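# Close the refrigerator door fully without slamming it

## Task

Close the fridge door completely so that it stays shut by itself once the robot lets go. The task fails if any object falls a long way, if the door is slammed while opening or closing, or if the robot tips over or finishes leaning.

## Robot and tools

ROBOT. TidyBot++ has one arm. Its base is 0.54 m long, 0.50 m wide and 0.38 m tall and rolls on four driven casters. On top sits a seven-joint arm with a two-finger gripper. The shoulder is 0.12 m ahead of the base centre and 0.68 m above the floor. The arm begins folded with the hand pointing down, reaching up to 0.08 m past the base front, with the elbow up to 1.15 m high. Segment lengths: upper arm 0.42 m, forearm 0.31 m, hand 0.31 m (wrist to hand point). There are two cameras. base_camera is fixed on the base, looks forward and down, and gives 644x364 images. wrist_camera is a fisheye on the hand that looks where the hand points and gives 644x476 images.

FRAMES. Base frame: origin on the floor below the base centre, x forward, y left, z up. hand_pose is reported in this frame as the point midway between the finger pads. Its z axis runs out along the fingers, and the fingers close along its y axis. The odometry frame is the base frame as it was at scene start. base_odometry comes only from wheel rotation, so wheel slip shows up as travel, and drift of a few cm and several degrees builds up over many moves. Heading is positive to the left, from -3.142 to 3.142. base_tilt is in degrees, with forward and right positive when the robot leans that way. It has a fixed bias of about 1 degree.

execute_actions. The argument "actions" is a list holding zero or one action. An empty list only reports state and images. An action may contain "base", "joints" or both, and optionally "speeds". Its motions all start at once.
- "base" takes exactly one key. Each is a relative offset from where the base last reported itself, not a place to go to. translate_m is metres, forward positive, -2 to 2. strafe_m is metres sideways, left positive, -2 to 2. rotate_rad is radians, counter-clockwise from above positive, -6.3 to 6.3.
- "joints" maps joint names to absolute targets. joint_1_rad to joint_7_rad are in radians. gripper_pos runs from 0 (open, gap about 85 mm) to 1 (closed, squeezing about 96 to 120 N per finger). Limits: joint_2_rad ±2.249, joint_4_rad ±2.579, joint_6_rad ±2.099. joint_1, 3, 5 and 7 have no limit but take the shorter way round, so any turn over half a revolution must be split into steps. Tolerances for "done": ±0.039 for joints 1 to 4, ±0.056 for joints 5 to 7, ±0.03 for the gripper. joint_1_rad positive turns the arm clockwise from above, the opposite sense to rotate_rad.
- "speeds" caps the top speed for this action only. translate_m and strafe_m take 0.05 to 0.5 m/s, and rotate_rad takes 0.1 to 1.57 rad/s. The defaults are the maxima. A base move that would need more than 8.667 s at its cap is rejected. No action runs longer than 15 s.
- "cameras" is a list of "base_camera", "wrist_camera" or "all". Omitted, null or ["all"] returns every camera, and [] returns none.
Unknown keys or out-of-range values make the whole call refused, and nothing moves. Anything left out of an action may still be driving toward its previous target.

ARM GEOMETRY. With joint_1_rad=0, joint_3_rad=3.14 and joint_5_rad=0, the arm lies in the base x-z plane. Measured from vertical, with forward positive, the upper arm is at joint_2_rad, the forearm at joint_2_rad-joint_4_rad, and the hand at joint_2_rad-joint_4_rad-joint_6_rad. The hand's forward offset from the shoulder is the sum of length*sin(angle) over the three segments. Its height above the shoulder is the sum of length*cos(angle). A downward-pointing hand reaches at most about 0.94 m high, and only near the base. Joints move at up to 1.39 rad/s (1.22 for joints 5 to 7).

wait: "seconds" from 0 to 10. It commands nothing new and returns state and images.
zoom_image: "camera" (base_camera or wrist_camera) and "region" [x0, y0, x1, y1] in pixels of that camera's latest full image, measured from the top-left corner, at most 504x504.
finished_scene: "scene" is the integer of the current scene. It ends that scene permanently and reports success. Call it only when the door is shut and stays shut without the robot holding it.

RESULTS. The "pictures" line gives the order of the images. base_status and joint_status report how each motion ended. "done" for the base only means the wheels turned the commanded amount, and a blocked base can still say done. "off_target" means it settled away from the target and may still be pushing. After "contact_stop" or "time_out", the motion holds where it stopped. "joint command not followed" with a "cause:" line means a self-collision check rejected the arm targets, and the robot may retry them with later actions. Nothing checks the arm against the base. on_its_own lists uncommanded motion. motor_effort is percent of maximum per motor, with the peak during the last action in brackets. These readings are noisy. "ARM HIT" flags a hard collision of the arm with itself or the base. "Motor temperatures" lists one value per arm joint. MOTOR HOT appears from 60 °C. At 75 °C an OVER-TEMPERATURE FAULT makes the arm sag, and joint_status says "limit_stop_at_motor_heat", after which the targets should be resent. If a torque sensor hits its limit (104.5 N m for joints 1 to 4, 51.3 for joints 5 to 7), the arm and gripper freeze for 10 s and the rest of the call is skipped. Once any call reports a stop, the reply's later motion calls are not run.

ACCURACY. Joint friction can leave the hand a cm or two off target, and more when the arm is stretched out. Resending the same target does nothing. Instead, send the last command plus (desired minus read) for each joint. Trust camera images over hand_pose. A held load makes the arm sag.

AVOID. Do not swing the door fast in either direction. Push or pull it at low speed and finish with a gentle close. Don't drive the base while the arm is snagged on anything about 0.8 m or higher, because the robot can tip. Sideways force on a raised hand can lift wheels. Retract the arm or back away to level the robot. A blocked base keeps shoving until it times out, so stop before hitting furniture. Don't knock items off shelves or out of the fridge. The robot holds its last command while you think, so don't leave it pressing on something.

Each tool is called after ">>>" by a JSON object that holds its "name" and its "arguments".

## Session

>>> {"name": "execute_actions", "arguments": {"actions": []}}

Scene clock: 0.00 s.
Motor temperatures (°C, as the motors report them): [31 33 29 34 37 40 38]
base_odometry: x=+0.000 y=+0.000 heading=+0.000 (m, m, rad; odometry frame)
base_tilt: forward=+0.1 right=+0.5 (deg)
base_status: not commanded
joint_positions: joint_1_rad=-0.016 joint_2_rad=-0.366 joint_3_rad=+3.190 joint_4_rad=-2.526 joint_5_rad=+0.039 joint_6_rad=-0.869 joint_7_rad=+1.581 gripper_pos=+0.000
joint_status: not commanded
motor_effort: joint_1_rad=+0 joint_2_rad=+0 joint_3_rad=+0 joint_4_rad=+14 joint_5_rad=+0 joint_6_rad=+1 joint_7_rad=+1 (%)
hand_pose: x=+0.2651 y=-0.0107 z=+0.5909 quat_wxyz=(+0.008, +0.998, +0.002, +0.056) (m; base frame)
pictures: base_camera, wrist_camera
Images, in order (width x height): base_camera 644x364, wrist_camera 644x476.

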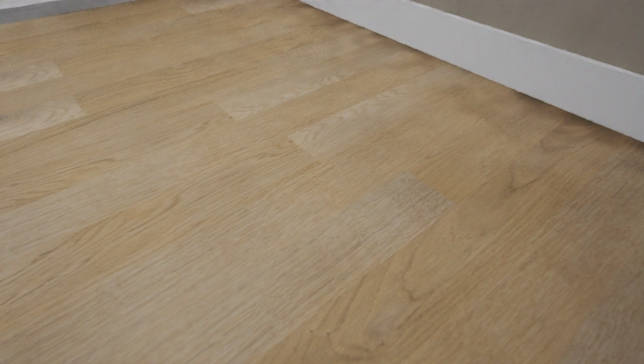

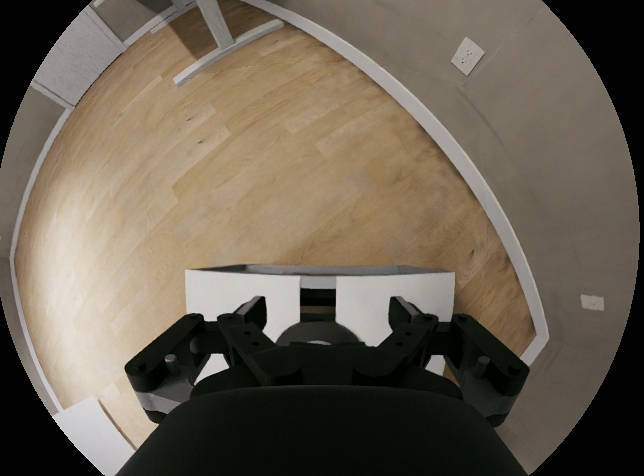

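>>> {"name": "execute_actions", "arguments": {"actions": [{"base":{"rotate_rad":2.0},"joints":{"joint_6_rad":0.4}}]}}

Scene clock: 5.03 s.
Motor temperatures (°C, as the motors report them): [31 33 29 34 37 40 38]
base_odometry: x=+0.000 y=+0.000 heading=+1.999 (m, m, rad; odometry frame)
base_tilt: forward=+0.1 right=+0.5 (deg)
base_status: done
joint_positions: joint_1_rad=-0.016 joint_2_rad=-0.366 joint_3_rad=+3.190 joint_4_rad=-2.524 joint_5_rad=+0.039 joint_6_rad=+0.389 joint_7_rad=+1.581 gripper_pos=+0.000
joint_status: all done
motor_effort: joint_1_rad=+0(1) joint_2_rad=-5(6) joint_3_rad=+0(1) joint_4_rad=+19(18) joint_5_rad=+0(1) joint_6_rad=+8(8) joint_7_rad=+1(1) (%)
hand_pose: x=+0.5358 y=-0.0086 z=+0.8398 quat_wxyz=(+0.011, +0.773, +0.006, +0.634) (m; base frame)
pictures: base_camera, wrist_camera
camera_calibration (this result's frames):
wrist_camera: T_world_to_cam=[[0.0511011, -0.998365, 0.0256167, -0.0520589], [-0.209863, -0.0358122, -0.977075, 0.988624], [0.976394, 0.0445536, -0.21135, -0.207982], [0, 0, 0, 1]] pos_world=[0.413209, -0.00730261, 0.923336]
Images, in order (width x height): base_camera 644x364, wrist_camera 644x476.

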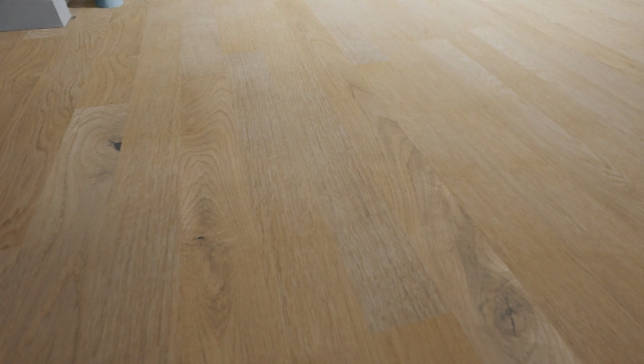

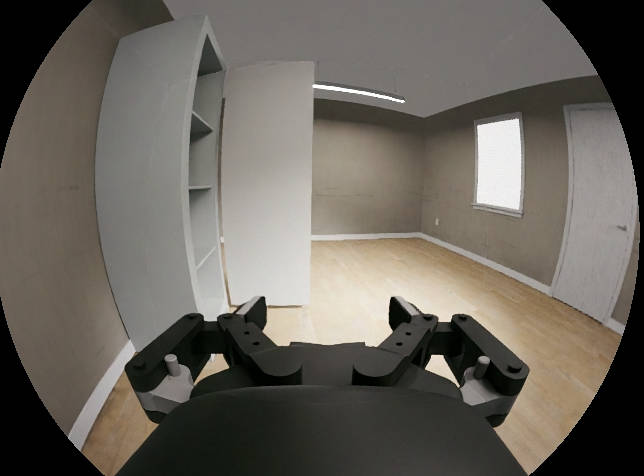

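>>> {"name": "execute_actions", "arguments": {"actions": [{"base":{"rotate_rad":0.5},"joints":{"joint_6_rad":-0.1}}]}}

>>> {"name": "execute_actions", "arguments": {"actions": [{"base":{"translate_m":0.4}}]}}

Scene clock: 10.00 s.
Motor temperatures (°C, as the motors report them): [31 34 29 34 37 40 38]
base_odometry: x=+0.000 y=+0.000 heading=+2.498 (m, m, rad; odometry frame)
base_tilt: forward=+0.1 right=+0.5 (deg)
base_status: done
joint_positions: joint_1_rad=-0.016 joint_2_rad=-0.366 joint_3_rad=+3.190 joint_4_rad=-2.523 joint_5_rad=+0.039 joint_6_rad=-0.088 joint_7_rad=+1.581 gripper_pos=+0.000
joint_status: all done
motor_effort: joint_1_rad=+0(1) joint_2_rad=-4(5) joint_3_rad=+0(2) joint_4_rad=+17(20) joint_5_rad=+1(1) joint_6_rad=+6(8) joint_7_rad=+0(0) (%)
hand_pose: x=+0.4737 y=-0.0103 z=+0.7065 quat_wxyz=(+0.011, +0.901, +0.005, +0.433) (m; base frame)
pictures: base_camera, wrist_camera
camera_calibration (this result's frames):
wrist_camera: T_world_to_cam=[[0.0491953, -0.998787, -0.00209213, -0.0266675], [-0.635398, -0.0296803, -0.771614, 0.901798], [0.770616, 0.0392891, -0.636088, 0.222055], [0, 0, 0, 1]] pos_world=[0.403194, -0.00859383, 0.83703]
Images, in order (width x height): base_camera 644x364, wrist_camera 644x476.

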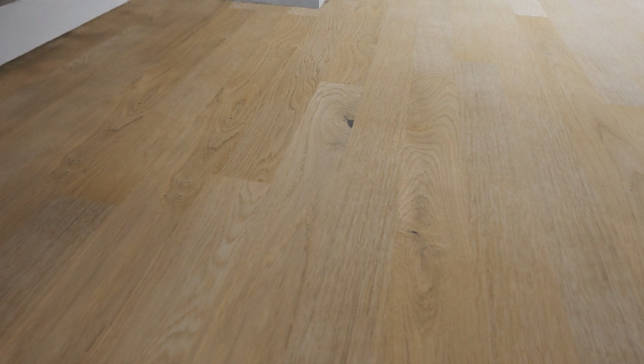

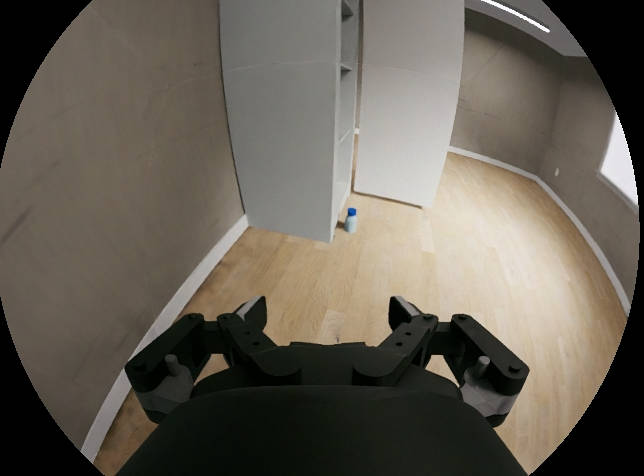

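Scene clock: 12.13 s.
Motor temperatures (°C, as the motors report them): [31 34 29 34 37 40 38]
base_odometry: x=-0.320 y=+0.240 heading=+2.499 (m, m, rad; odometry frame)
base_tilt: forward=+0.1 right=+0.5 (deg)
base_status: done
joint_positions: joint_1_rad=-0.016 joint_2_rad=-0.364 joint_3_rad=+3.190 joint_4_rad=-2.523 joint_5_rad=+0.039 joint_6_rad=-0.088 joint_7_rad=+1.581 gripper_pos=+0.000
joint_status: not commanded
motor_effort: joint_1_rad=+0(0) joint_2_rad=-4(6) joint_3_rad=+0(0) joint_4_rad=+17(18) joint_5_rad=+1(0) joint_6_rad=+7(7) joint_7_rad=+0(1) (%)
hand_pose: x=+0.4738 y=-0.0103 z=+0.7056 quat_wxyz=(+0.011, +0.902, +0.005, +0.432) (m; base frame)
pictures: base_camera, wrist_camera
camera_calibration (this result's frames):
wrist_camera: T_world_to_cam=[[0.0491903, -0.998787, -0.00217359, -0.0266113], [-0.637298, -0.0297111, -0.770045, 0.900954], [0.769046, 0.0392639, -0.637986, 0.223536], [0, 0, 0, 1]] pos_world=[0.403575, -0.00858762, 0.83633]
Images, in order (width x height): base_camera 644x364, wrist_camera 644x476.

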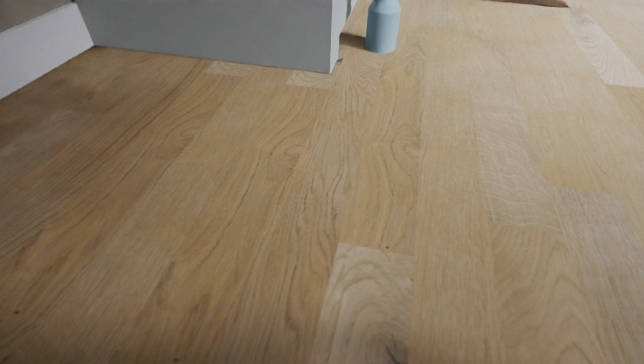

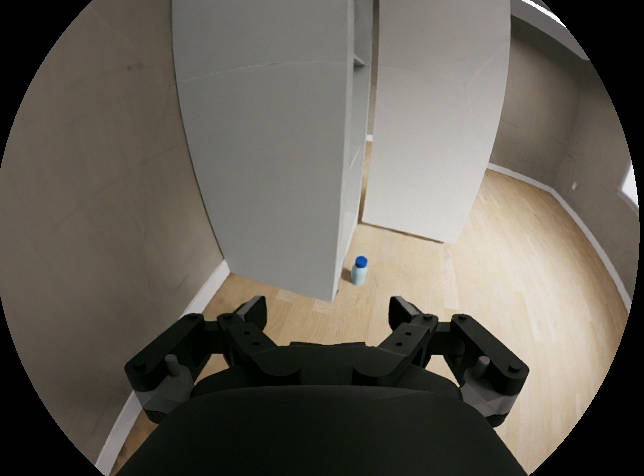

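>>> {"name": "execute_actions", "arguments": {"actions": [{"base":{"rotate_rad":1.30}}], "cameras": []}}

>>> {"name": "execute_actions", "arguments": {"actions": [{"base":{"translate_m":-0.6}}], "cameras": []}}

>>> {"name": "execute_actions", "arguments": {"actions": [{"base":{"strafe_m":-1.0}}]}}

Scene clock: 26.10 s.
Motor temperatures (°C, as the motors report them): [31 34 29 34 37 40 38]
base_odometry: x=-0.320 y=+0.240 heading=-2.485 (m, m, rad; odometry frame)
base_tilt: forward=+0.1 right=+0.5 (deg)
base_status: done
joint_positions: joint_1_rad=-0.016 joint_2_rad=-0.364 joint_3_rad=+3.190 joint_4_rad=-2.523 joint_5_rad=+0.039 joint_6_rad=-0.088 joint_7_rad=+1.581 gripper_pos=+0.000
joint_status: not commanded
motor_effort: joint_1_rad=+0(1) joint_2_rad=-4(4) joint_3_rad=+0(1) joint_4_rad=+17(18) joint_5_rad=-1(0) joint_6_rad=+7(7) joint_7_rad=+0(0) (%)
hand_pose: x=+0.4738 y=-0.0103 z=+0.7056 quat_wxyz=(+0.011, +0.902, +0.005, +0.432) (m; base frame)
pictures: none
No camera images: the call's "cameras" was empty. Leave "cameras" out to get every camera's image.

Scene clock: 28.63 s.
Motor temperatures (°C, as the motors report them): [31 34 29 34 37 40 38]
base_odometry: x=+0.155 y=+0.607 heading=-2.485 (m, m, rad; odometry frame)
base_tilt: forward=+0.1 right=+0.5 (deg)
base_status: done
joint_positions: joint_1_rad=-0.016 joint_2_rad=-0.364 joint_3_rad=+3.190 joint_4_rad=-2.523 joint_5_rad=+0.039 joint_6_rad=-0.088 joint_7_rad=+1.581 gripper_pos=+0.000
joint_status: not commanded
motor_effort: joint_1_rad=+0(0) joint_2_rad=-4(8) joint_3_rad=+0(1) joint_4_rad=+18(18) joint_5_rad=+0(0) joint_6_rad=+7(7) joint_7_rad=+0(0) (%)
hand_pose: x=+0.4738 y=-0.0103 z=+0.7057 quat_wxyz=(+0.011, +0.902, +0.005, +0.432) (m; base frame)
pictures: none
No camera images: the call's "cameras" was empty. Leave "cameras" out to get every camera's image.

Scene clock: 31.97 s.
Motor temperatures (°C, as the motors report them): [31 34 29 34 37 40 38]
base_odometry: x=-0.455 y=+1.399 heading=-2.485 (m, m, rad; odometry frame)
base_tilt: forward=+0.1 right=+0.5 (deg)
base_status: done
joint_positions: joint_1_rad=-0.016 joint_2_rad=-0.364 joint_3_rad=+3.190 joint_4_rad=-2.523 joint_5_rad=+0.039 joint_6_rad=-0.088 joint_7_rad=+1.581 gripper_pos=+0.000
joint_status: not commanded
motor_effort: joint_1_rad=+0(1) joint_2_rad=-4(4) joint_3_rad=+0(2) joint_4_rad=+17(17) joint_5_rad=+0(1) joint_6_rad=+7(7) joint_7_rad=+0(0) (%)
hand_pose: x=+0.4738 y=-0.0103 z=+0.7057 quat_wxyz=(+0.011, +0.902, +0.005, +0.432) (m; base frame)
pictures: base_camera, wrist_camera
camera_calibration (this result's frames):
wrist_camera: T_world_to_cam=[[0.0492114, -0.998786, -0.00216295, -0.0266211], [-0.637235, -0.0297296, -0.770096, 0.900981], [0.769097, 0.0392758, -0.637924, 0.223488], [0, 0, 0, 1]] pos_world=[0.403563, -0.00858058, 0.836353]
Images, in order (width x height): base_camera 644x364, wrist_camera 644x476.

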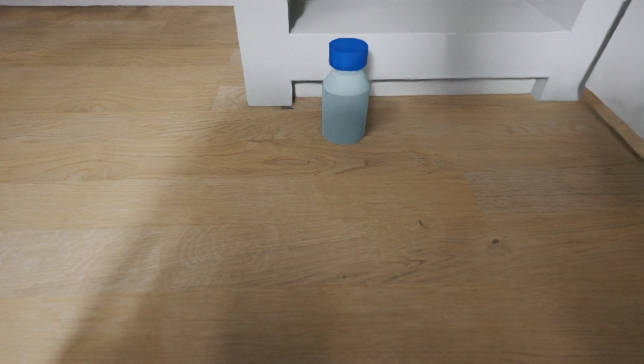

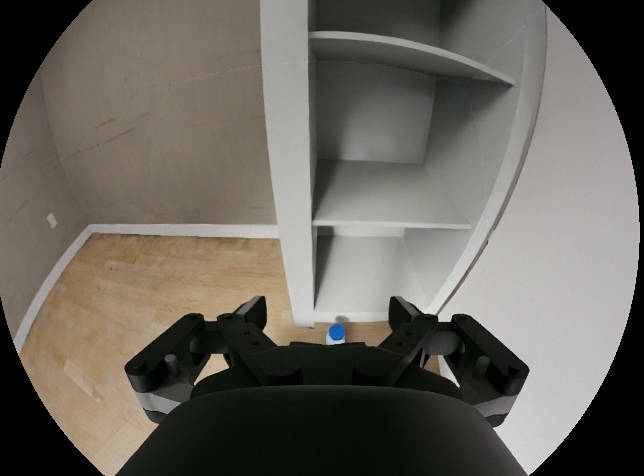

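>>> {"name": "execute_actions", "arguments": {"actions": [{"base":{"strafe_m":-0.055},"joints":{"joint_1_rad":0,"joint_2_rad":1.298,"joint_3_rad":3.14,"joint_4_rad":-1.987,"joint_5_rad":0,"joint_6_rad":0.685,"joint_7_rad":1.57}}]}}

Scene clock: 42.57 s.
Motor temperatures (°C, as the motors report them): [31 34 29 34 37 40 38]
base_odometry: x=-0.489 y=+1.443 heading=-2.486 (m, m, rad; odometry frame)
base_tilt: forward=+0.1 right=+0.5 (deg)
base_status: done
joint_positions: joint_1_rad=-0.014 joint_2_rad=+1.293 joint_3_rad=+3.156 joint_4_rad=-2.005 joint_5_rad=+0.023 joint_6_rad=+0.648 joint_7_rad=+1.581 gripper_pos=+0.000
joint_status: all done
motor_effort: joint_1_rad=+0(1) joint_2_rad=-36(37) joint_3_rad=-1(1) joint_4_rad=+0(19) joint_5_rad=-1(0) joint_6_rad=+4(6) joint_7_rad=+0(0) (%)
hand_pose: x=+0.6212 y=+0.0045 z=+0.2119 quat_wxyz=(+0.002, +0.970, +0.022, +0.243) (m; base frame)
pictures: base_camera, wrist_camera
camera_calibration (this result's frames):
wrist_camera: T_world_to_cam=[[0.0771505, -0.996614, -0.0284483, -0.0319452], [-0.887004, -0.0555802, -0.458404, 0.704354], [0.45527, 0.0605999, -0.888288, 0.0424718], [0, 0, 0, 1]] pos_world=[0.607894, 0.00473736, 0.359697]
Images, in order (width x height): base_camera 644x364, wrist_camera 644x476.

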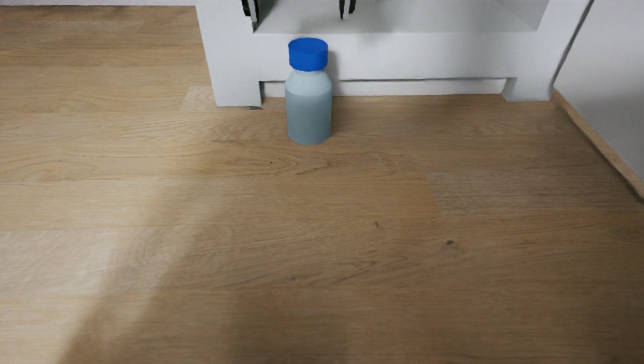

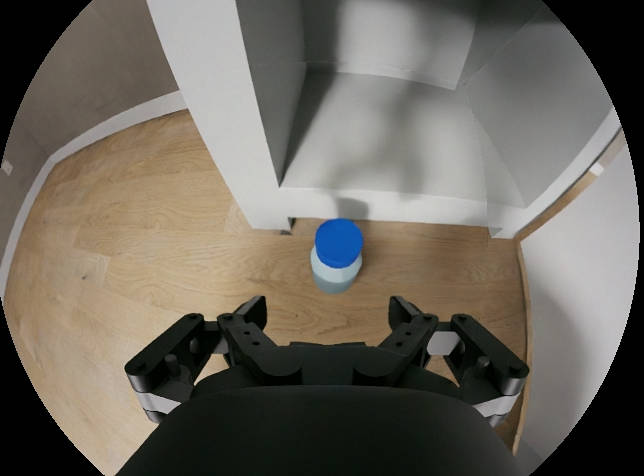

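>>> {"name": "execute_actions", "arguments": {"actions": [{"base":{"strafe_m":-0.012},"joints":{"joint_2_rad":1.535,"joint_4_rad":-1.59,"joint_6_rad":0.54}}]}}

Scene clock: 46.63 s.
Motor temperatures (°C, as the motors report them): [31 34 29 34 37 40 38]
base_odometry: x=-0.496 y=+1.453 heading=-2.486 (m, m, rad; odometry frame)
base_tilt: forward=+0.1 right=+0.5 (deg)
base_status: done
joint_positions: joint_1_rad=-0.002 joint_2_rad=+1.528 joint_3_rad=+3.150 joint_4_rad=-1.608 joint_5_rad=+0.021 joint_6_rad=+0.575 joint_7_rad=+1.581 gripper_pos=+0.000
joint_status: all done
motor_effort: joint_1_rad=+0(2) joint_2_rad=-40(42) joint_3_rad=-1(2) joint_4_rad=+3(2) joint_5_rad=+0(0) joint_6_rad=+4(5) joint_7_rad=+0(0) (%)
hand_pose: x=+0.7117 y=+0.0011 z=+0.1249 quat_wxyz=(+0.002, +0.958, +0.017, +0.286) (m; base frame)
pictures: base_camera, wrist_camera
camera_calibration (this result's frames):
wrist_camera: T_world_to_cam=[[0.0704862, -0.997183, -0.0256283, -0.0403586], [-0.84282, -0.0457932, -0.536244, 0.722856], [0.53356, 0.0593979, -0.843674, -0.137122], [0, 0, 0, 1]] pos_world=[0.685245, 0.00100169, 0.270906]
Images, in order (width x height): base_camera 644x364, wrist_camera 644x476.

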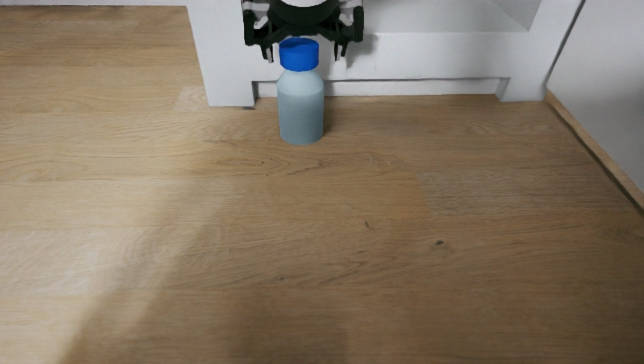

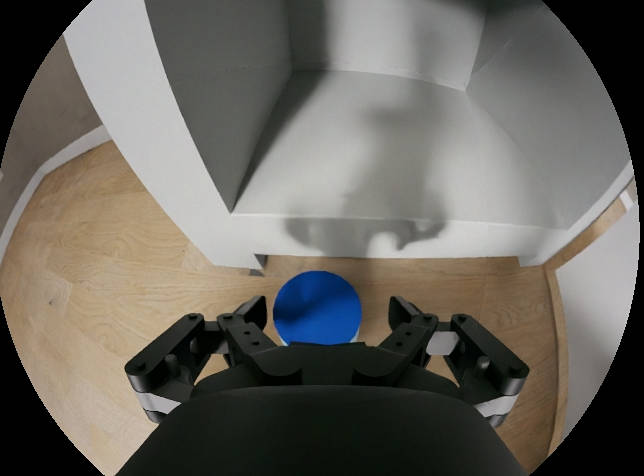

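>>> {"name": "execute_actions", "arguments": {"actions": [{"base":{"translate_m":0.02},"joints":{"joint_2_rad":1.58}}]}}

>>> {"name": "execute_actions", "arguments": {"actions": [{"joints":{"gripper_pos":1}}]}}

Scene clock: 49.73 s.
Motor temperatures (°C, as the motors report them): [31 34 29 34 37 40 38]
base_odometry: x=-0.512 y=+1.441 heading=-2.486 (m, m, rad; odometry frame)
base_tilt: forward=+0.1 right=+0.5 (deg)
base_status: done
joint_positions: joint_1_rad=-0.002 joint_2_rad=+1.571 joint_3_rad=+3.150 joint_4_rad=-1.602 joint_5_rad=+0.021 joint_6_rad=+0.575 joint_7_rad=+1.581 gripper_pos=+0.000
joint_status: all done
motor_effort: joint_1_rad=+0(1) joint_2_rad=-40(42) joint_3_rad=-1(2) joint_4_rad=+2(4) joint_5_rad=+0(0) joint_6_rad=+5(5) joint_7_rad=+1(1) (%)
hand_pose: x=+0.6906 y=+0.0011 z=+0.1007 quat_wxyz=(+0.002, +0.963, +0.017, +0.268) (m; base frame)
pictures: base_camera, wrist_camera
camera_calibration (this result's frames):
wrist_camera: T_world_to_cam=[[0.0694891, -0.997185, -0.0281779, -0.0385816], [-0.862327, -0.0458421, -0.504272, 0.702301], [0.50156, 0.0593399, -0.863085, -0.12223], [0, 0, 0, 1]] pos_world=[0.6696, 0.000975093, 0.247569]
Images, in order (width x height): base_camera 644x364, wrist_camera 644x476.

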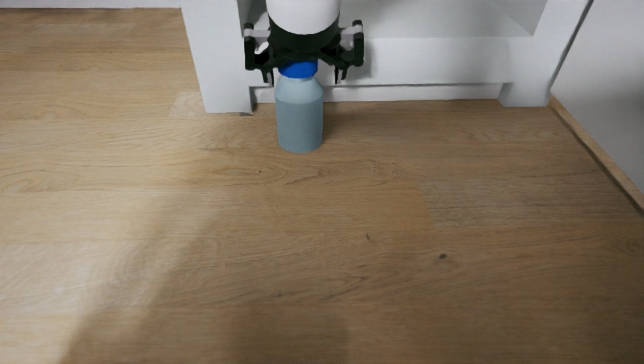

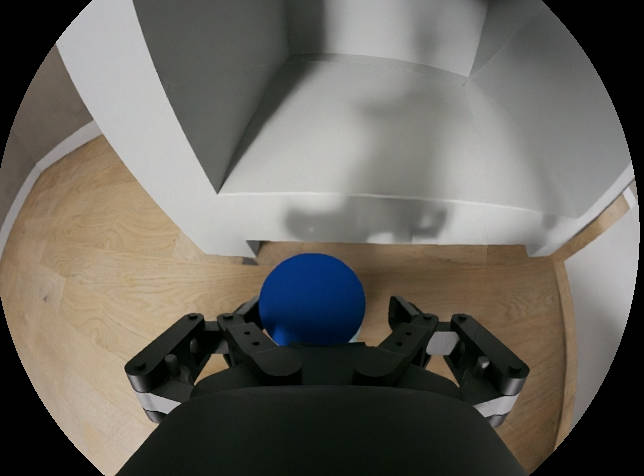

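Scene clock: 50.83 s.
Motor temperatures (°C, as the motors report them): [31 34 29 34 37 40 38]
base_odometry: x=-0.512 y=+1.441 heading=-2.486 (m, m, rad; odometry frame)
base_tilt: forward=+0.2 right=+0.5 (deg)
base_status: not commanded
joint_positions: joint_1_rad=-0.001 joint_2_rad=+1.563 joint_3_rad=+3.147 joint_4_rad=-1.589 joint_5_rad=+0.018 joint_6_rad=+0.574 joint_7_rad=+1.581 gripper_pos=+0.428
joint_status: gripper_pos off_target (ended at +0.428, target +1.000)
motor_effort: joint_1_rad=-1(3) joint_2_rad=-35(42) joint_3_rad=-1(3) joint_4_rad=+1(8) joint_5_rad=+0(1) joint_6_rad=+3(6) joint_7_rad=+1(1) (%)
hand_pose: x=+0.7027 y=+0.0018 z=+0.1075 quat_wxyz=(+0.001, +0.960, +0.015, +0.278) (m; base frame)
pictures: base_camera, wrist_camera
camera_calibration (this result's frames):
wrist_camera: T_world_to_cam=[[0.0659357, -0.997373, -0.0300041, -0.0357925], [-0.852064, -0.0406303, -0.521859, 0.710861], [0.519269, 0.0599746, -0.852504, -0.136053], [0, 0, 0, 1]] pos_world=[0.678707, 0.00134365, 0.25391]
Images, in order (width x height): base_camera 644x364, wrist_camera 644x476.

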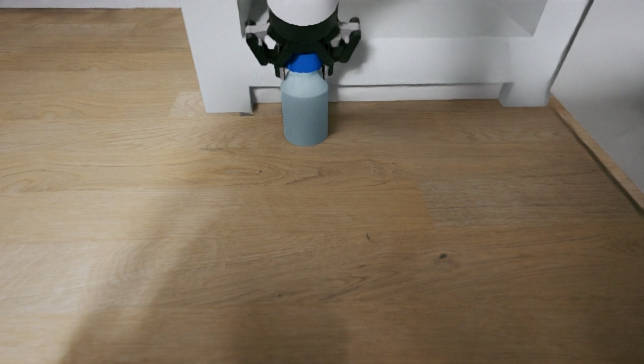

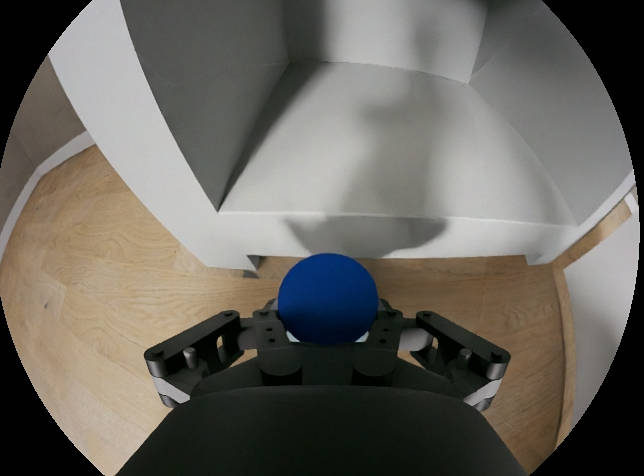

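>>> {"name": "execute_actions", "arguments": {"actions": [{"joints":{"joint_2_rad":1.48,"joint_4_rad":-1.69}}], "cameras": []}}

>>> {"name": "execute_actions", "arguments": {"actions": [{"joints":{"joint_1_rad":-0.9}}], "cameras": []}}

>>> {"name": "execute_actions", "arguments": {"actions": [{"joints":{"joint_2_rad":1.565,"joint_4_rad":-1.58}}]}}

Scene clock: 56.73 s.
Motor temperatures (°C, as the motors report them): [31 34 29 34 37 40 38]
base_odometry: x=-0.512 y=+1.441 heading=-2.486 (m, m, rad; odometry frame)
base_tilt: forward=+0.1 right=+0.5 (deg)
base_status: not commanded
joint_positions: joint_1_rad=-0.001 joint_2_rad=+1.513 joint_3_rad=+3.147 joint_4_rad=-1.689 joint_5_rad=+0.018 joint_6_rad=+0.562 joint_7_rad=+1.581 gripper_pos=+0.428
joint_status: all done
motor_effort: joint_1_rad=+0(0) joint_2_rad=-43(44) joint_3_rad=-1(1) joint_4_rad=+2(4) joint_5_rad=+0(1) joint_6_rad=+6(6) joint_7_rad=+0(1) (%)
hand_pose: x=+0.6697 y=+0.0017 z=+0.1191 quat_wxyz=(+0.001, +0.969, +0.014, +0.248) (m; base frame)
pictures: none
No camera images: the call's "cameras" was empty. Leave "cameras" out to get every camera's image.

Scene clock: 58.90 s.
Motor temperatures (°C, as the motors report them): [31 35 29 34 37 40 38]
base_odometry: x=-0.512 y=+1.441 heading=-2.486 (m, m, rad; odometry frame)
base_tilt: forward=+0.2 right=+0.5 (deg)
base_status: not commanded
joint_positions: joint_1_rad=-0.895 joint_2_rad=+1.509 joint_3_rad=+3.140 joint_4_rad=-1.689 joint_5_rad=+0.018 joint_6_rad=+0.562 joint_7_rad=+1.581 gripper_pos=+0.428
joint_status: all done
motor_effort: joint_1_rad=+0(2) joint_2_rad=-43(43) joint_3_rad=-2(3) joint_4_rad=+2(3) joint_5_rad=+1(1) joint_6_rad=+6(6) joint_7_rad=+0(0) (%)
hand_pose: x=+0.4607 y=+0.4349 z=+0.1216 quat_wxyz=(-0.110, +0.867, +0.431, +0.224) (m; base frame)
pictures: none
No camera images: the call's "cameras" was empty. Leave "cameras" out to get every camera's image.

Scene clock: 59.90 s.
Motor temperatures (°C, as the motors report them): [31 35 29 34 37 40 38]
base_odometry: x=-0.512 y=+1.441 heading=-2.486 (m, m, rad; odometry frame)
base_tilt: forward=+0.1 right=+0.5 (deg)
base_status: not commanded
joint_positions: joint_1_rad=-0.895 joint_2_rad=+1.558 joint_3_rad=+3.140 joint_4_rad=-1.596 joint_5_rad=+0.018 joint_6_rad=+0.562 joint_7_rad=+1.581 gripper_pos=+0.428
joint_status: all done
motor_effort: joint_1_rad=+0(2) joint_2_rad=-38(44) joint_3_rad=-2(2) joint_4_rad=+3(5) joint_5_rad=+0(1) joint_6_rad=+4(6) joint_7_rad=+0(1) (%)
hand_pose: x=+0.4770 y=+0.4551 z=+0.1073 quat_wxyz=(-0.119, +0.862, +0.428, +0.243) (m; base frame)
pictures: base_camera, wrist_camera
camera_calibration (this result's frames):
wrist_camera: T_world_to_cam=[[0.818374, -0.573441, -0.0378173, -0.119825], [-0.509417, -0.693396, -0.509604, 0.669196], [0.266005, 0.436311, -0.859578, -0.0959127], [0, 0, 0, 1]] pos_world=[0.464475, 0.437153, 0.254049]
Images, in order (width x height): base_camera 644x364, wrist_camera 644x476.

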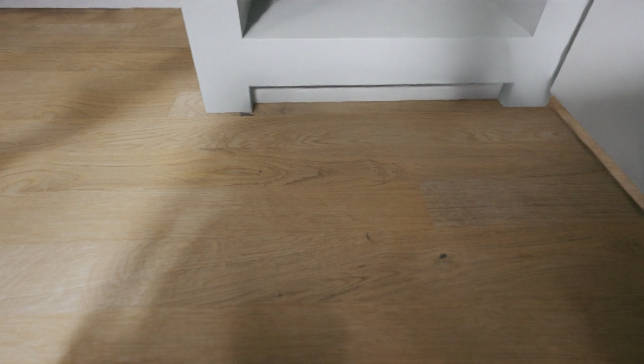

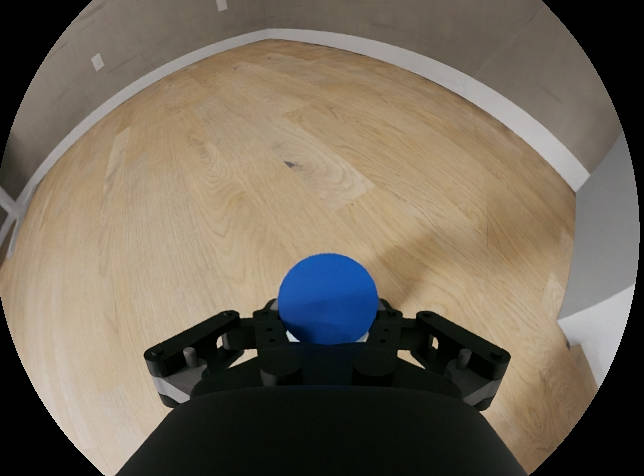

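>>> {"name": "execute_actions", "arguments": {"actions": [{"joints":{"gripper_pos":0}}], "cameras": []}}

>>> {"name": "execute_actions", "arguments": {"actions": [{"joints":{"joint_2_rad":1.25,"joint_4_rad":-2.0,"joint_6_rad":0.68}}], "cameras": ["wrist_camera"]}}

>>> {"name": "execute_actions", "arguments": {"actions": [{"base":{"translate_m":-0.35},"joints":{"joint_1_rad":0,"joint_2_rad":-0.35,"joint_4_rad":-2.5,"joint_6_rad":-0.6,"gripper_pos":1}}]}}

>>> {"name": "execute_actions", "arguments": {"actions": [{"base":{"strafe_m":-0.65}}]}}

Scene clock: 72.83 s.
Motor temperatures (°C, as the motors report them): [31 35 29 34 37 40 38]
base_odometry: x=-0.512 y=+1.441 heading=-2.486 (m, m, rad; odometry frame)
base_tilt: forward=+0.1 right=+0.5 (deg)
base_status: not commanded
joint_positions: joint_1_rad=-0.895 joint_2_rad=+1.558 joint_3_rad=+3.140 joint_4_rad=-1.595 joint_5_rad=+0.018 joint_6_rad=+0.562 joint_7_rad=+1.581 gripper_pos=+0.000
joint_status: all done
motor_effort: joint_1_rad=+0(1) joint_2_rad=-40(41) joint_3_rad=-1(3) joint_4_rad=+3(4) joint_5_rad=+0(1) joint_6_rad=+5(5) joint_7_rad=+0(0) (%)
hand_pose: x=+0.4776 y=+0.4559 z=+0.1077 quat_wxyz=(-0.119, +0.862, +0.428, +0.244) (m; base frame)
pictures: none
No camera images: the call's "cameras" was empty. Leave "cameras" out to get every camera's image.

Scene clock: 74.43 s.
Motor temperatures (°C, as the motors report them): [31 35 29 34 37 40 38]
base_odometry: x=-0.512 y=+1.441 heading=-2.486 (m, m, rad; odometry frame)
base_tilt: forward=+0.1 right=+0.5 (deg)
base_status: not commanded
joint_positions: joint_1_rad=-0.895 joint_2_rad=+1.256 joint_3_rad=+3.140 joint_4_rad=-1.984 joint_5_rad=+0.018 joint_6_rad=+0.645 joint_7_rad=+1.581 gripper_pos=+0.000
joint_status: all done
motor_effort: joint_1_rad=+0(0) joint_2_rad=-37(41) joint_3_rad=-1(1) joint_4_rad=+1(3) joint_5_rad=+0(0) joint_6_rad=+4(5) joint_7_rad=+0(0) (%)
hand_pose: x=+0.4468 y=+0.4181 z=+0.2335 quat_wxyz=(-0.119, +0.862, +0.428, +0.242) (m; base frame)
pictures: wrist_camera
camera_calibration (this result's frames):
wrist_camera: T_world_to_cam=[[0.818434, -0.573256, -0.0392898, -0.111379], [-0.510335, -0.693772, -0.508172, 0.692677], [0.264055, 0.435956, -0.860359, 0.0379267], [0, 0, 0, 1]] pos_world=[0.434639, 0.400177, 0.380254]
Images, in order (width x height): wrist_camera 644x476.

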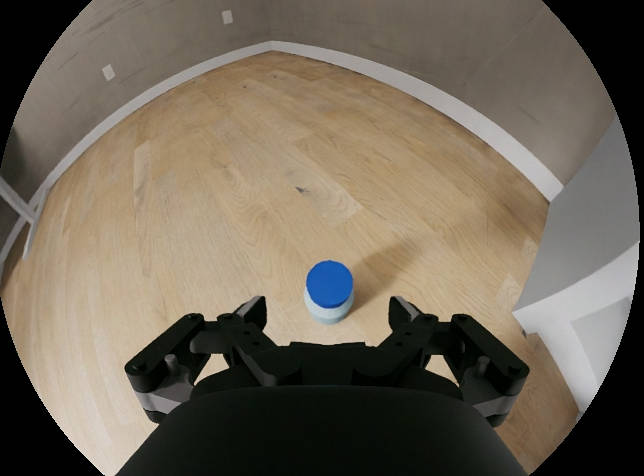

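Scene clock: 77.23 s.
Motor temperatures (°C, as the motors report them): [31 35 29 34 37 40 38]
base_odometry: x=-0.235 y=+1.654 heading=-2.486 (m, m, rad; odometry frame)
base_tilt: forward=+0.1 right=+0.5 (deg)
base_status: done
joint_positions: joint_1_rad=-0.013 joint_2_rad=-0.342 joint_3_rad=+3.140 joint_4_rad=-2.484 joint_5_rad=+0.018 joint_6_rad=-0.566 joint_7_rad=+1.581 gripper_pos=+0.999
joint_status: all done
motor_effort: joint_1_rad=+0(2) joint_2_rad=-3(39) joint_3_rad=+0(3) joint_4_rad=+16(16) joint_5_rad=+0(0) joint_6_rad=+4(5) joint_7_rad=+0(0) (%)
hand_pose: x=+0.3731 y=+0.0021 z=+0.6259 quat_wxyz=(+0.006, +0.976, +0.018, +0.215) (m; base frame)
pictures: base_camera, wrist_camera
camera_calibration (this result's frames):
wrist_camera: T_world_to_cam=[[0.0662307, -0.997479, -0.0254873, -0.00122255], [-0.91203, -0.0501564, -0.407044, 0.651048], [0.404739, 0.050204, -0.913053, 0.557647], [0, 0, 0, 1]] pos_world=[0.368155, 0.00343868, 0.774135]
Images, in order (width x height): base_camera 644x364, wrist_camera 644x476.

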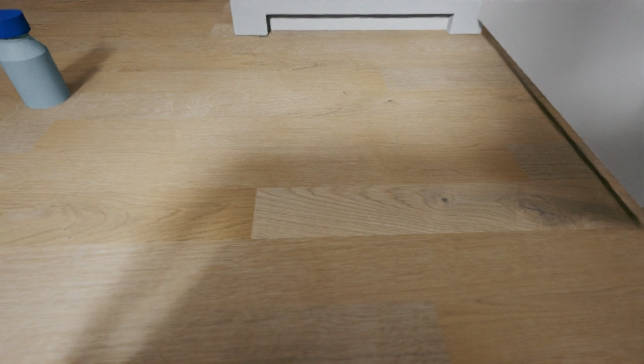

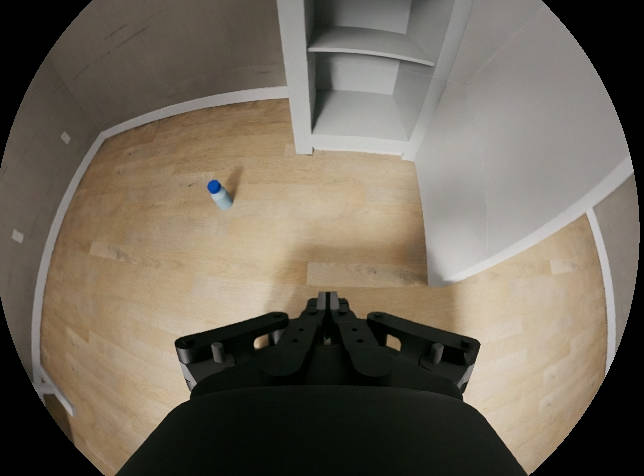

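Scene clock: 79.87 s.
Motor temperatures (°C, as the motors report them): [31 35 29 34 37 40 38]
base_odometry: x=-0.631 y=+2.170 heading=-2.486 (m, m, rad; odometry frame)
base_tilt: forward=+0.1 right=+0.5 (deg)
base_status: done
joint_positions: joint_1_rad=-0.012 joint_2_rad=-0.343 joint_3_rad=+3.140 joint_4_rad=-2.484 joint_5_rad=+0.018 joint_6_rad=-0.566 joint_7_rad=+1.581 gripper_pos=+0.999
joint_status: not commanded
motor_effort: joint_1_rad=+0(0) joint_2_rad=-2(3) joint_3_rad=+0(1) joint_4_rad=+16(16) joint_5_rad=+1(2) joint_6_rad=+4(3) joint_7_rad=+0(0) (%)
hand_pose: x=+0.3730 y=+0.0020 z=+0.6258 quat_wxyz=(+0.006, +0.976, +0.018, +0.215) (m; base frame)
pictures: base_camera, wrist_camera
camera_calibration (this result's frames):
wrist_camera: T_world_to_cam=[[0.0657876, -0.997507, -0.0255313, -0.00112494], [-0.91212, -0.0497418, -0.406893, 0.650874], [0.404609, 0.0500562, -0.913119, 0.557726], [0, 0, 0, 1]] pos_world=[0.368089, 0.00333589, 0.774077]
Images, in order (width x height): base_camera 644x364, wrist_camera 644x476.

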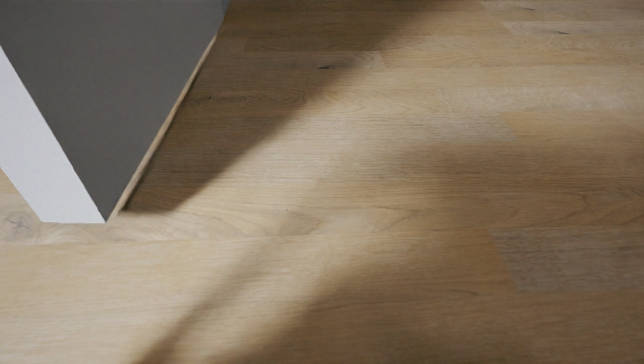

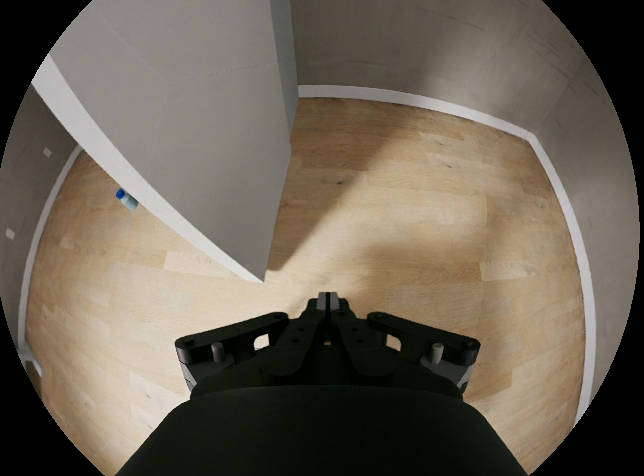

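>>> {"name": "execute_actions", "arguments": {"actions": [{"joints":{"joint_1_rad":-0.1,"joint_2_rad":0.8,"joint_4_rad":-2.1,"joint_6_rad":1.33}}]}}

Scene clock: 84.80 s.
Motor temperatures (°C, as the motors report them): [31 35 29 34 37 40 38]
base_odometry: x=-0.631 y=+2.170 heading=-2.486 (m, m, rad; odometry frame)
base_tilt: forward=+0.1 right=+0.5 (deg)
base_status: not commanded
joint_positions: joint_1_rad=-0.087 joint_2_rad=+0.794 joint_3_rad=+3.140 joint_4_rad=-2.118 joint_5_rad=+0.018 joint_6_rad=+1.296 joint_7_rad=+1.581 gripper_pos=+0.999
joint_status: all done
motor_effort: joint_1_rad=+0(0) joint_2_rad=-36(36) joint_3_rad=-1(1) joint_4_rad=+9(17) joint_5_rad=+0(0) joint_6_rad=+8(8) joint_7_rad=+0(0) (%)
hand_pose: x=+0.7982 y=+0.0665 z=+0.6562 quat_wxyz=(-0.032, +0.722, +0.043, +0.690) (m; base frame)
pictures: base_camera, wrist_camera
camera_calibration (this result's frames):
wrist_camera: T_world_to_cam=[[0.159976, -0.986891, 0.021284, -0.0706037], [-0.0567456, -0.0307203, -0.997916, 0.758145], [0.985488, 0.158435, -0.0609163, -0.619888], [0, 0, 0, 1]] pos_world=[0.665208, 0.0518241, 0.720306]
Images, in order (width x height): base_camera 644x364, wrist_camera 644x476.

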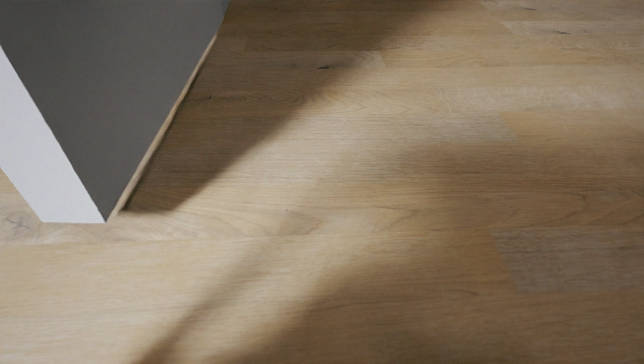

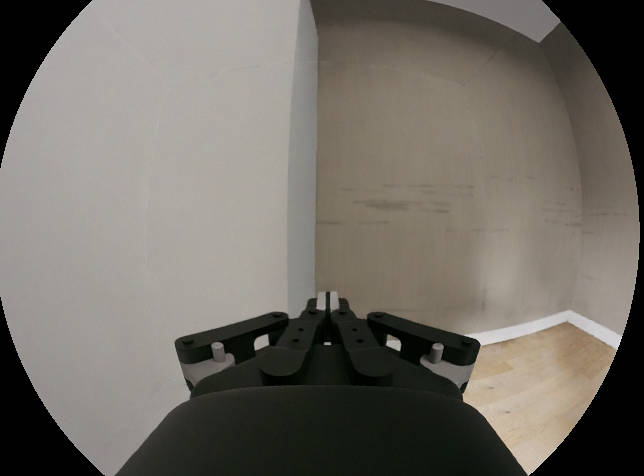

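>>> {"name": "execute_actions", "arguments": {"actions": [{"base":{"strafe_m":0.5},"speeds":{"strafe_m":0.1}}]}}

Scene clock: 92.03 s.
Motor temperatures (°C, as the motors report them): [31 36 29 34 37 40 38]
base_odometry: x=-0.326 y=+1.773 heading=-2.487 (m, m, rad; odometry frame)
base_tilt: forward=+0.1 right=+0.5 (deg)
base_status: done
joint_positions: joint_1_rad=-0.098 joint_2_rad=+0.795 joint_3_rad=+3.148 joint_4_rad=-2.116 joint_5_rad=-0.001 joint_6_rad=+1.298 joint_7_rad=+1.581 gripper_pos=+0.999
joint_status: not commanded
motor_effort: joint_1_rad=+0(6) joint_2_rad=-35(38) joint_3_rad=-1(6) joint_4_rad=+9(11) joint_5_rad=+1(5) joint_6_rad=+9(9) joint_7_rad=-1(1) (%)
hand_pose: x=+0.7993 y=+0.0650 z=+0.6573 quat_wxyz=(-0.027, +0.721, +0.039, +0.692) (m; base frame)
pictures: base_camera, wrist_camera
camera_calibration (this result's frames):
wrist_camera: T_world_to_cam=[[0.148067, -0.988706, 0.0231569, -0.063873], [-0.0533496, -0.0313661, -0.998083, 0.756609], [0.987537, 0.146548, -0.0573914, -0.623804], [0, 0, 0, 1]] pos_world=[0.665852, 0.0519977, 0.720837]
Images, in order (width x height): base_camera 644x364, wrist_camera 644x476.

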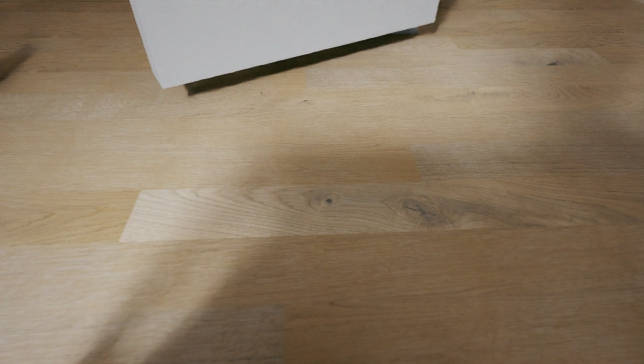

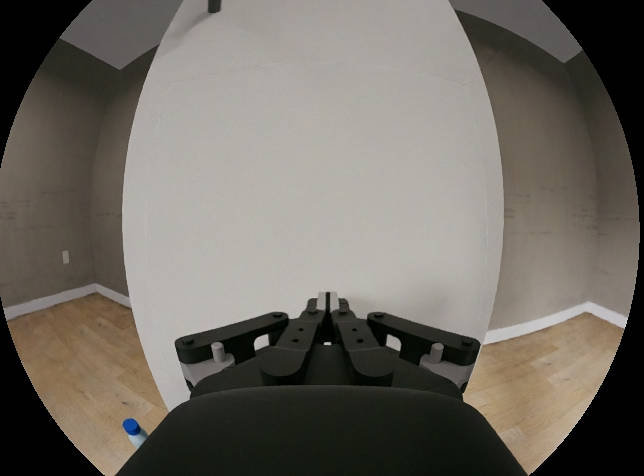

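>>> {"name": "execute_actions", "arguments": {"actions": [{"base":{"translate_m":0.22},"speeds":{"translate_m":0.06}}]}}

Scene clock: 97.83 s.
Motor temperatures (°C, as the motors report them): [31 36 29 34 37 40 38]
base_odometry: x=-0.500 y=+1.639 heading=-2.486 (m, m, rad; odometry frame)
base_tilt: forward=+0.2 right=+0.5 (deg)
base_status: done
joint_positions: joint_1_rad=-0.098 joint_2_rad=+0.795 joint_3_rad=+3.148 joint_4_rad=-2.114 joint_5_rad=-0.001 joint_6_rad=+1.298 joint_7_rad=+1.581 gripper_pos=+0.999
joint_status: not commanded
motor_effort: joint_1_rad=+0(1) joint_2_rad=-35(38) joint_3_rad=-1(1) joint_4_rad=+9(11) joint_5_rad=+1(0) joint_6_rad=+8(9) joint_7_rad=+0(0) (%)
hand_pose: x=+0.7999 y=+0.0650 z=+0.6581 quat_wxyz=(-0.027, +0.720, +0.039, +0.692) (m; base frame)
pictures: base_camera, wrist_camera
camera_calibration (this result's frames):
wrist_camera: T_world_to_cam=[[0.148024, -0.98871, 0.023285, -0.0639723], [-0.0510342, -0.0311493, -0.998211, 0.755722], [0.987666, 0.146571, -0.0550688, -0.626006], [0, 0, 0, 1]] pos_world=[0.666322, 0.0520442, 0.721386]
Images, in order (width x height): base_camera 644x364, wrist_camera 644x476.

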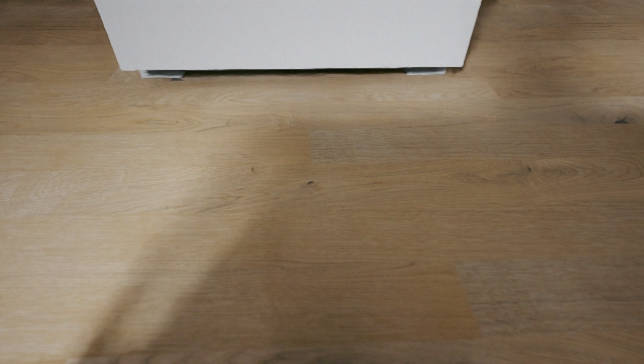

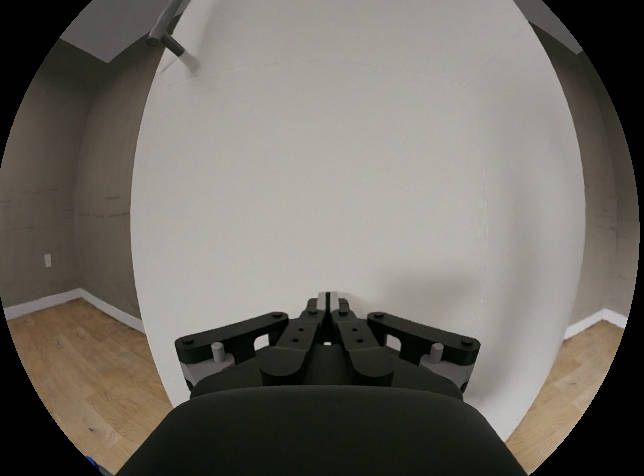

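Looks closed; a gentle confirming press, then back off.

>>> {"name": "execute_actions", "arguments": {"actions": [{"base":{"translate_m":0.03},"speeds":{"translate_m":0.05}}], "cameras": ["base_camera"]}}

>>> {"name": "execute_actions", "arguments": {"actions": [{"base":{"translate_m":-0.08}}], "cameras": ["base_camera"]}}

Scene clock: 101.13 s.
Motor temperatures (°C, as the motors report them): [31 36 29 34 37 40 38]
base_odometry: x=-0.524 y=+1.621 heading=-2.486 (m, m, rad; odometry frame)
base_tilt: forward=+0.1 right=+0.5 (deg)
base_status: done
joint_positions: joint_1_rad=-0.098 joint_2_rad=+0.787 joint_3_rad=+3.147 joint_4_rad=-2.140 joint_5_rad=-0.001 joint_6_rad=+1.312 joint_7_rad=+1.581 gripper_pos=+0.999
joint_status: not commanded
motor_effort: joint_1_rad=-1(2) joint_2_rad=-33(37) joint_3_rad=-1(2) joint_4_rad=+16(19) joint_5_rad=+1(2) joint_6_rad=+7(8) joint_7_rad=+0(0) (%)
hand_pose: x=+0.7920 y=+0.0649 z=+0.6580 quat_wxyz=(-0.028, +0.721, +0.039, +0.691) (m; base frame)
pictures: base_camera
Images, in order (width x height): base_camera 644x364.

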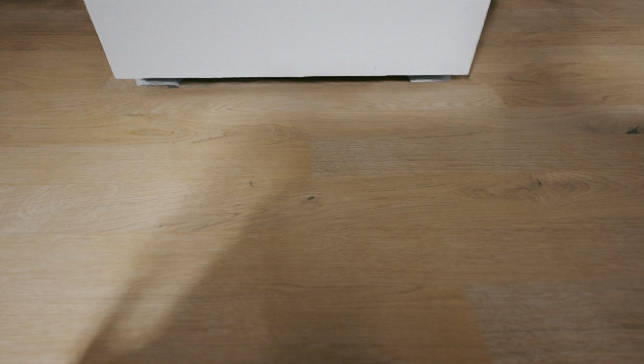

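Scene clock: 102.27 s.
Motor temperatures (°C, as the motors report them): [31 36 29 34 37 40 38]
base_odometry: x=-0.461 y=+1.669 heading=-2.486 (m, m, rad; odometry frame)
base_tilt: forward=+0.2 right=+0.5 (deg)
base_status: done
joint_positions: joint_1_rad=-0.098 joint_2_rad=+0.797 joint_3_rad=+3.147 joint_4_rad=-2.097 joint_5_rad=-0.001 joint_6_rad=+1.312 joint_7_rad=+1.581 gripper_pos=+0.999
joint_status: not commanded
motor_effort: joint_1_rad=+0(2) joint_2_rad=-36(38) joint_3_rad=-1(2) joint_4_rad=+9(16) joint_5_rad=+0(2) joint_6_rad=+8(9) joint_7_rad=-1(0) (%)
hand_pose: x=+0.8051 y=+0.0662 z=+0.6677 quat_wxyz=(-0.028, +0.710, +0.038, +0.703) (m; base frame)
pictures: base_camera
Images, in order (width x height): base_camera 644x364.

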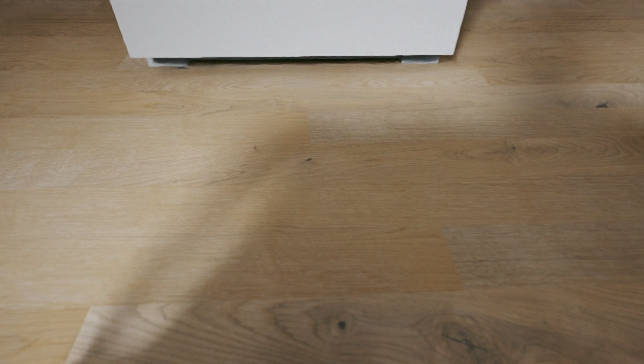

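>>> {"name": "finished_scene", "arguments": {"scene": 1}}

The scene is finished: the task was done.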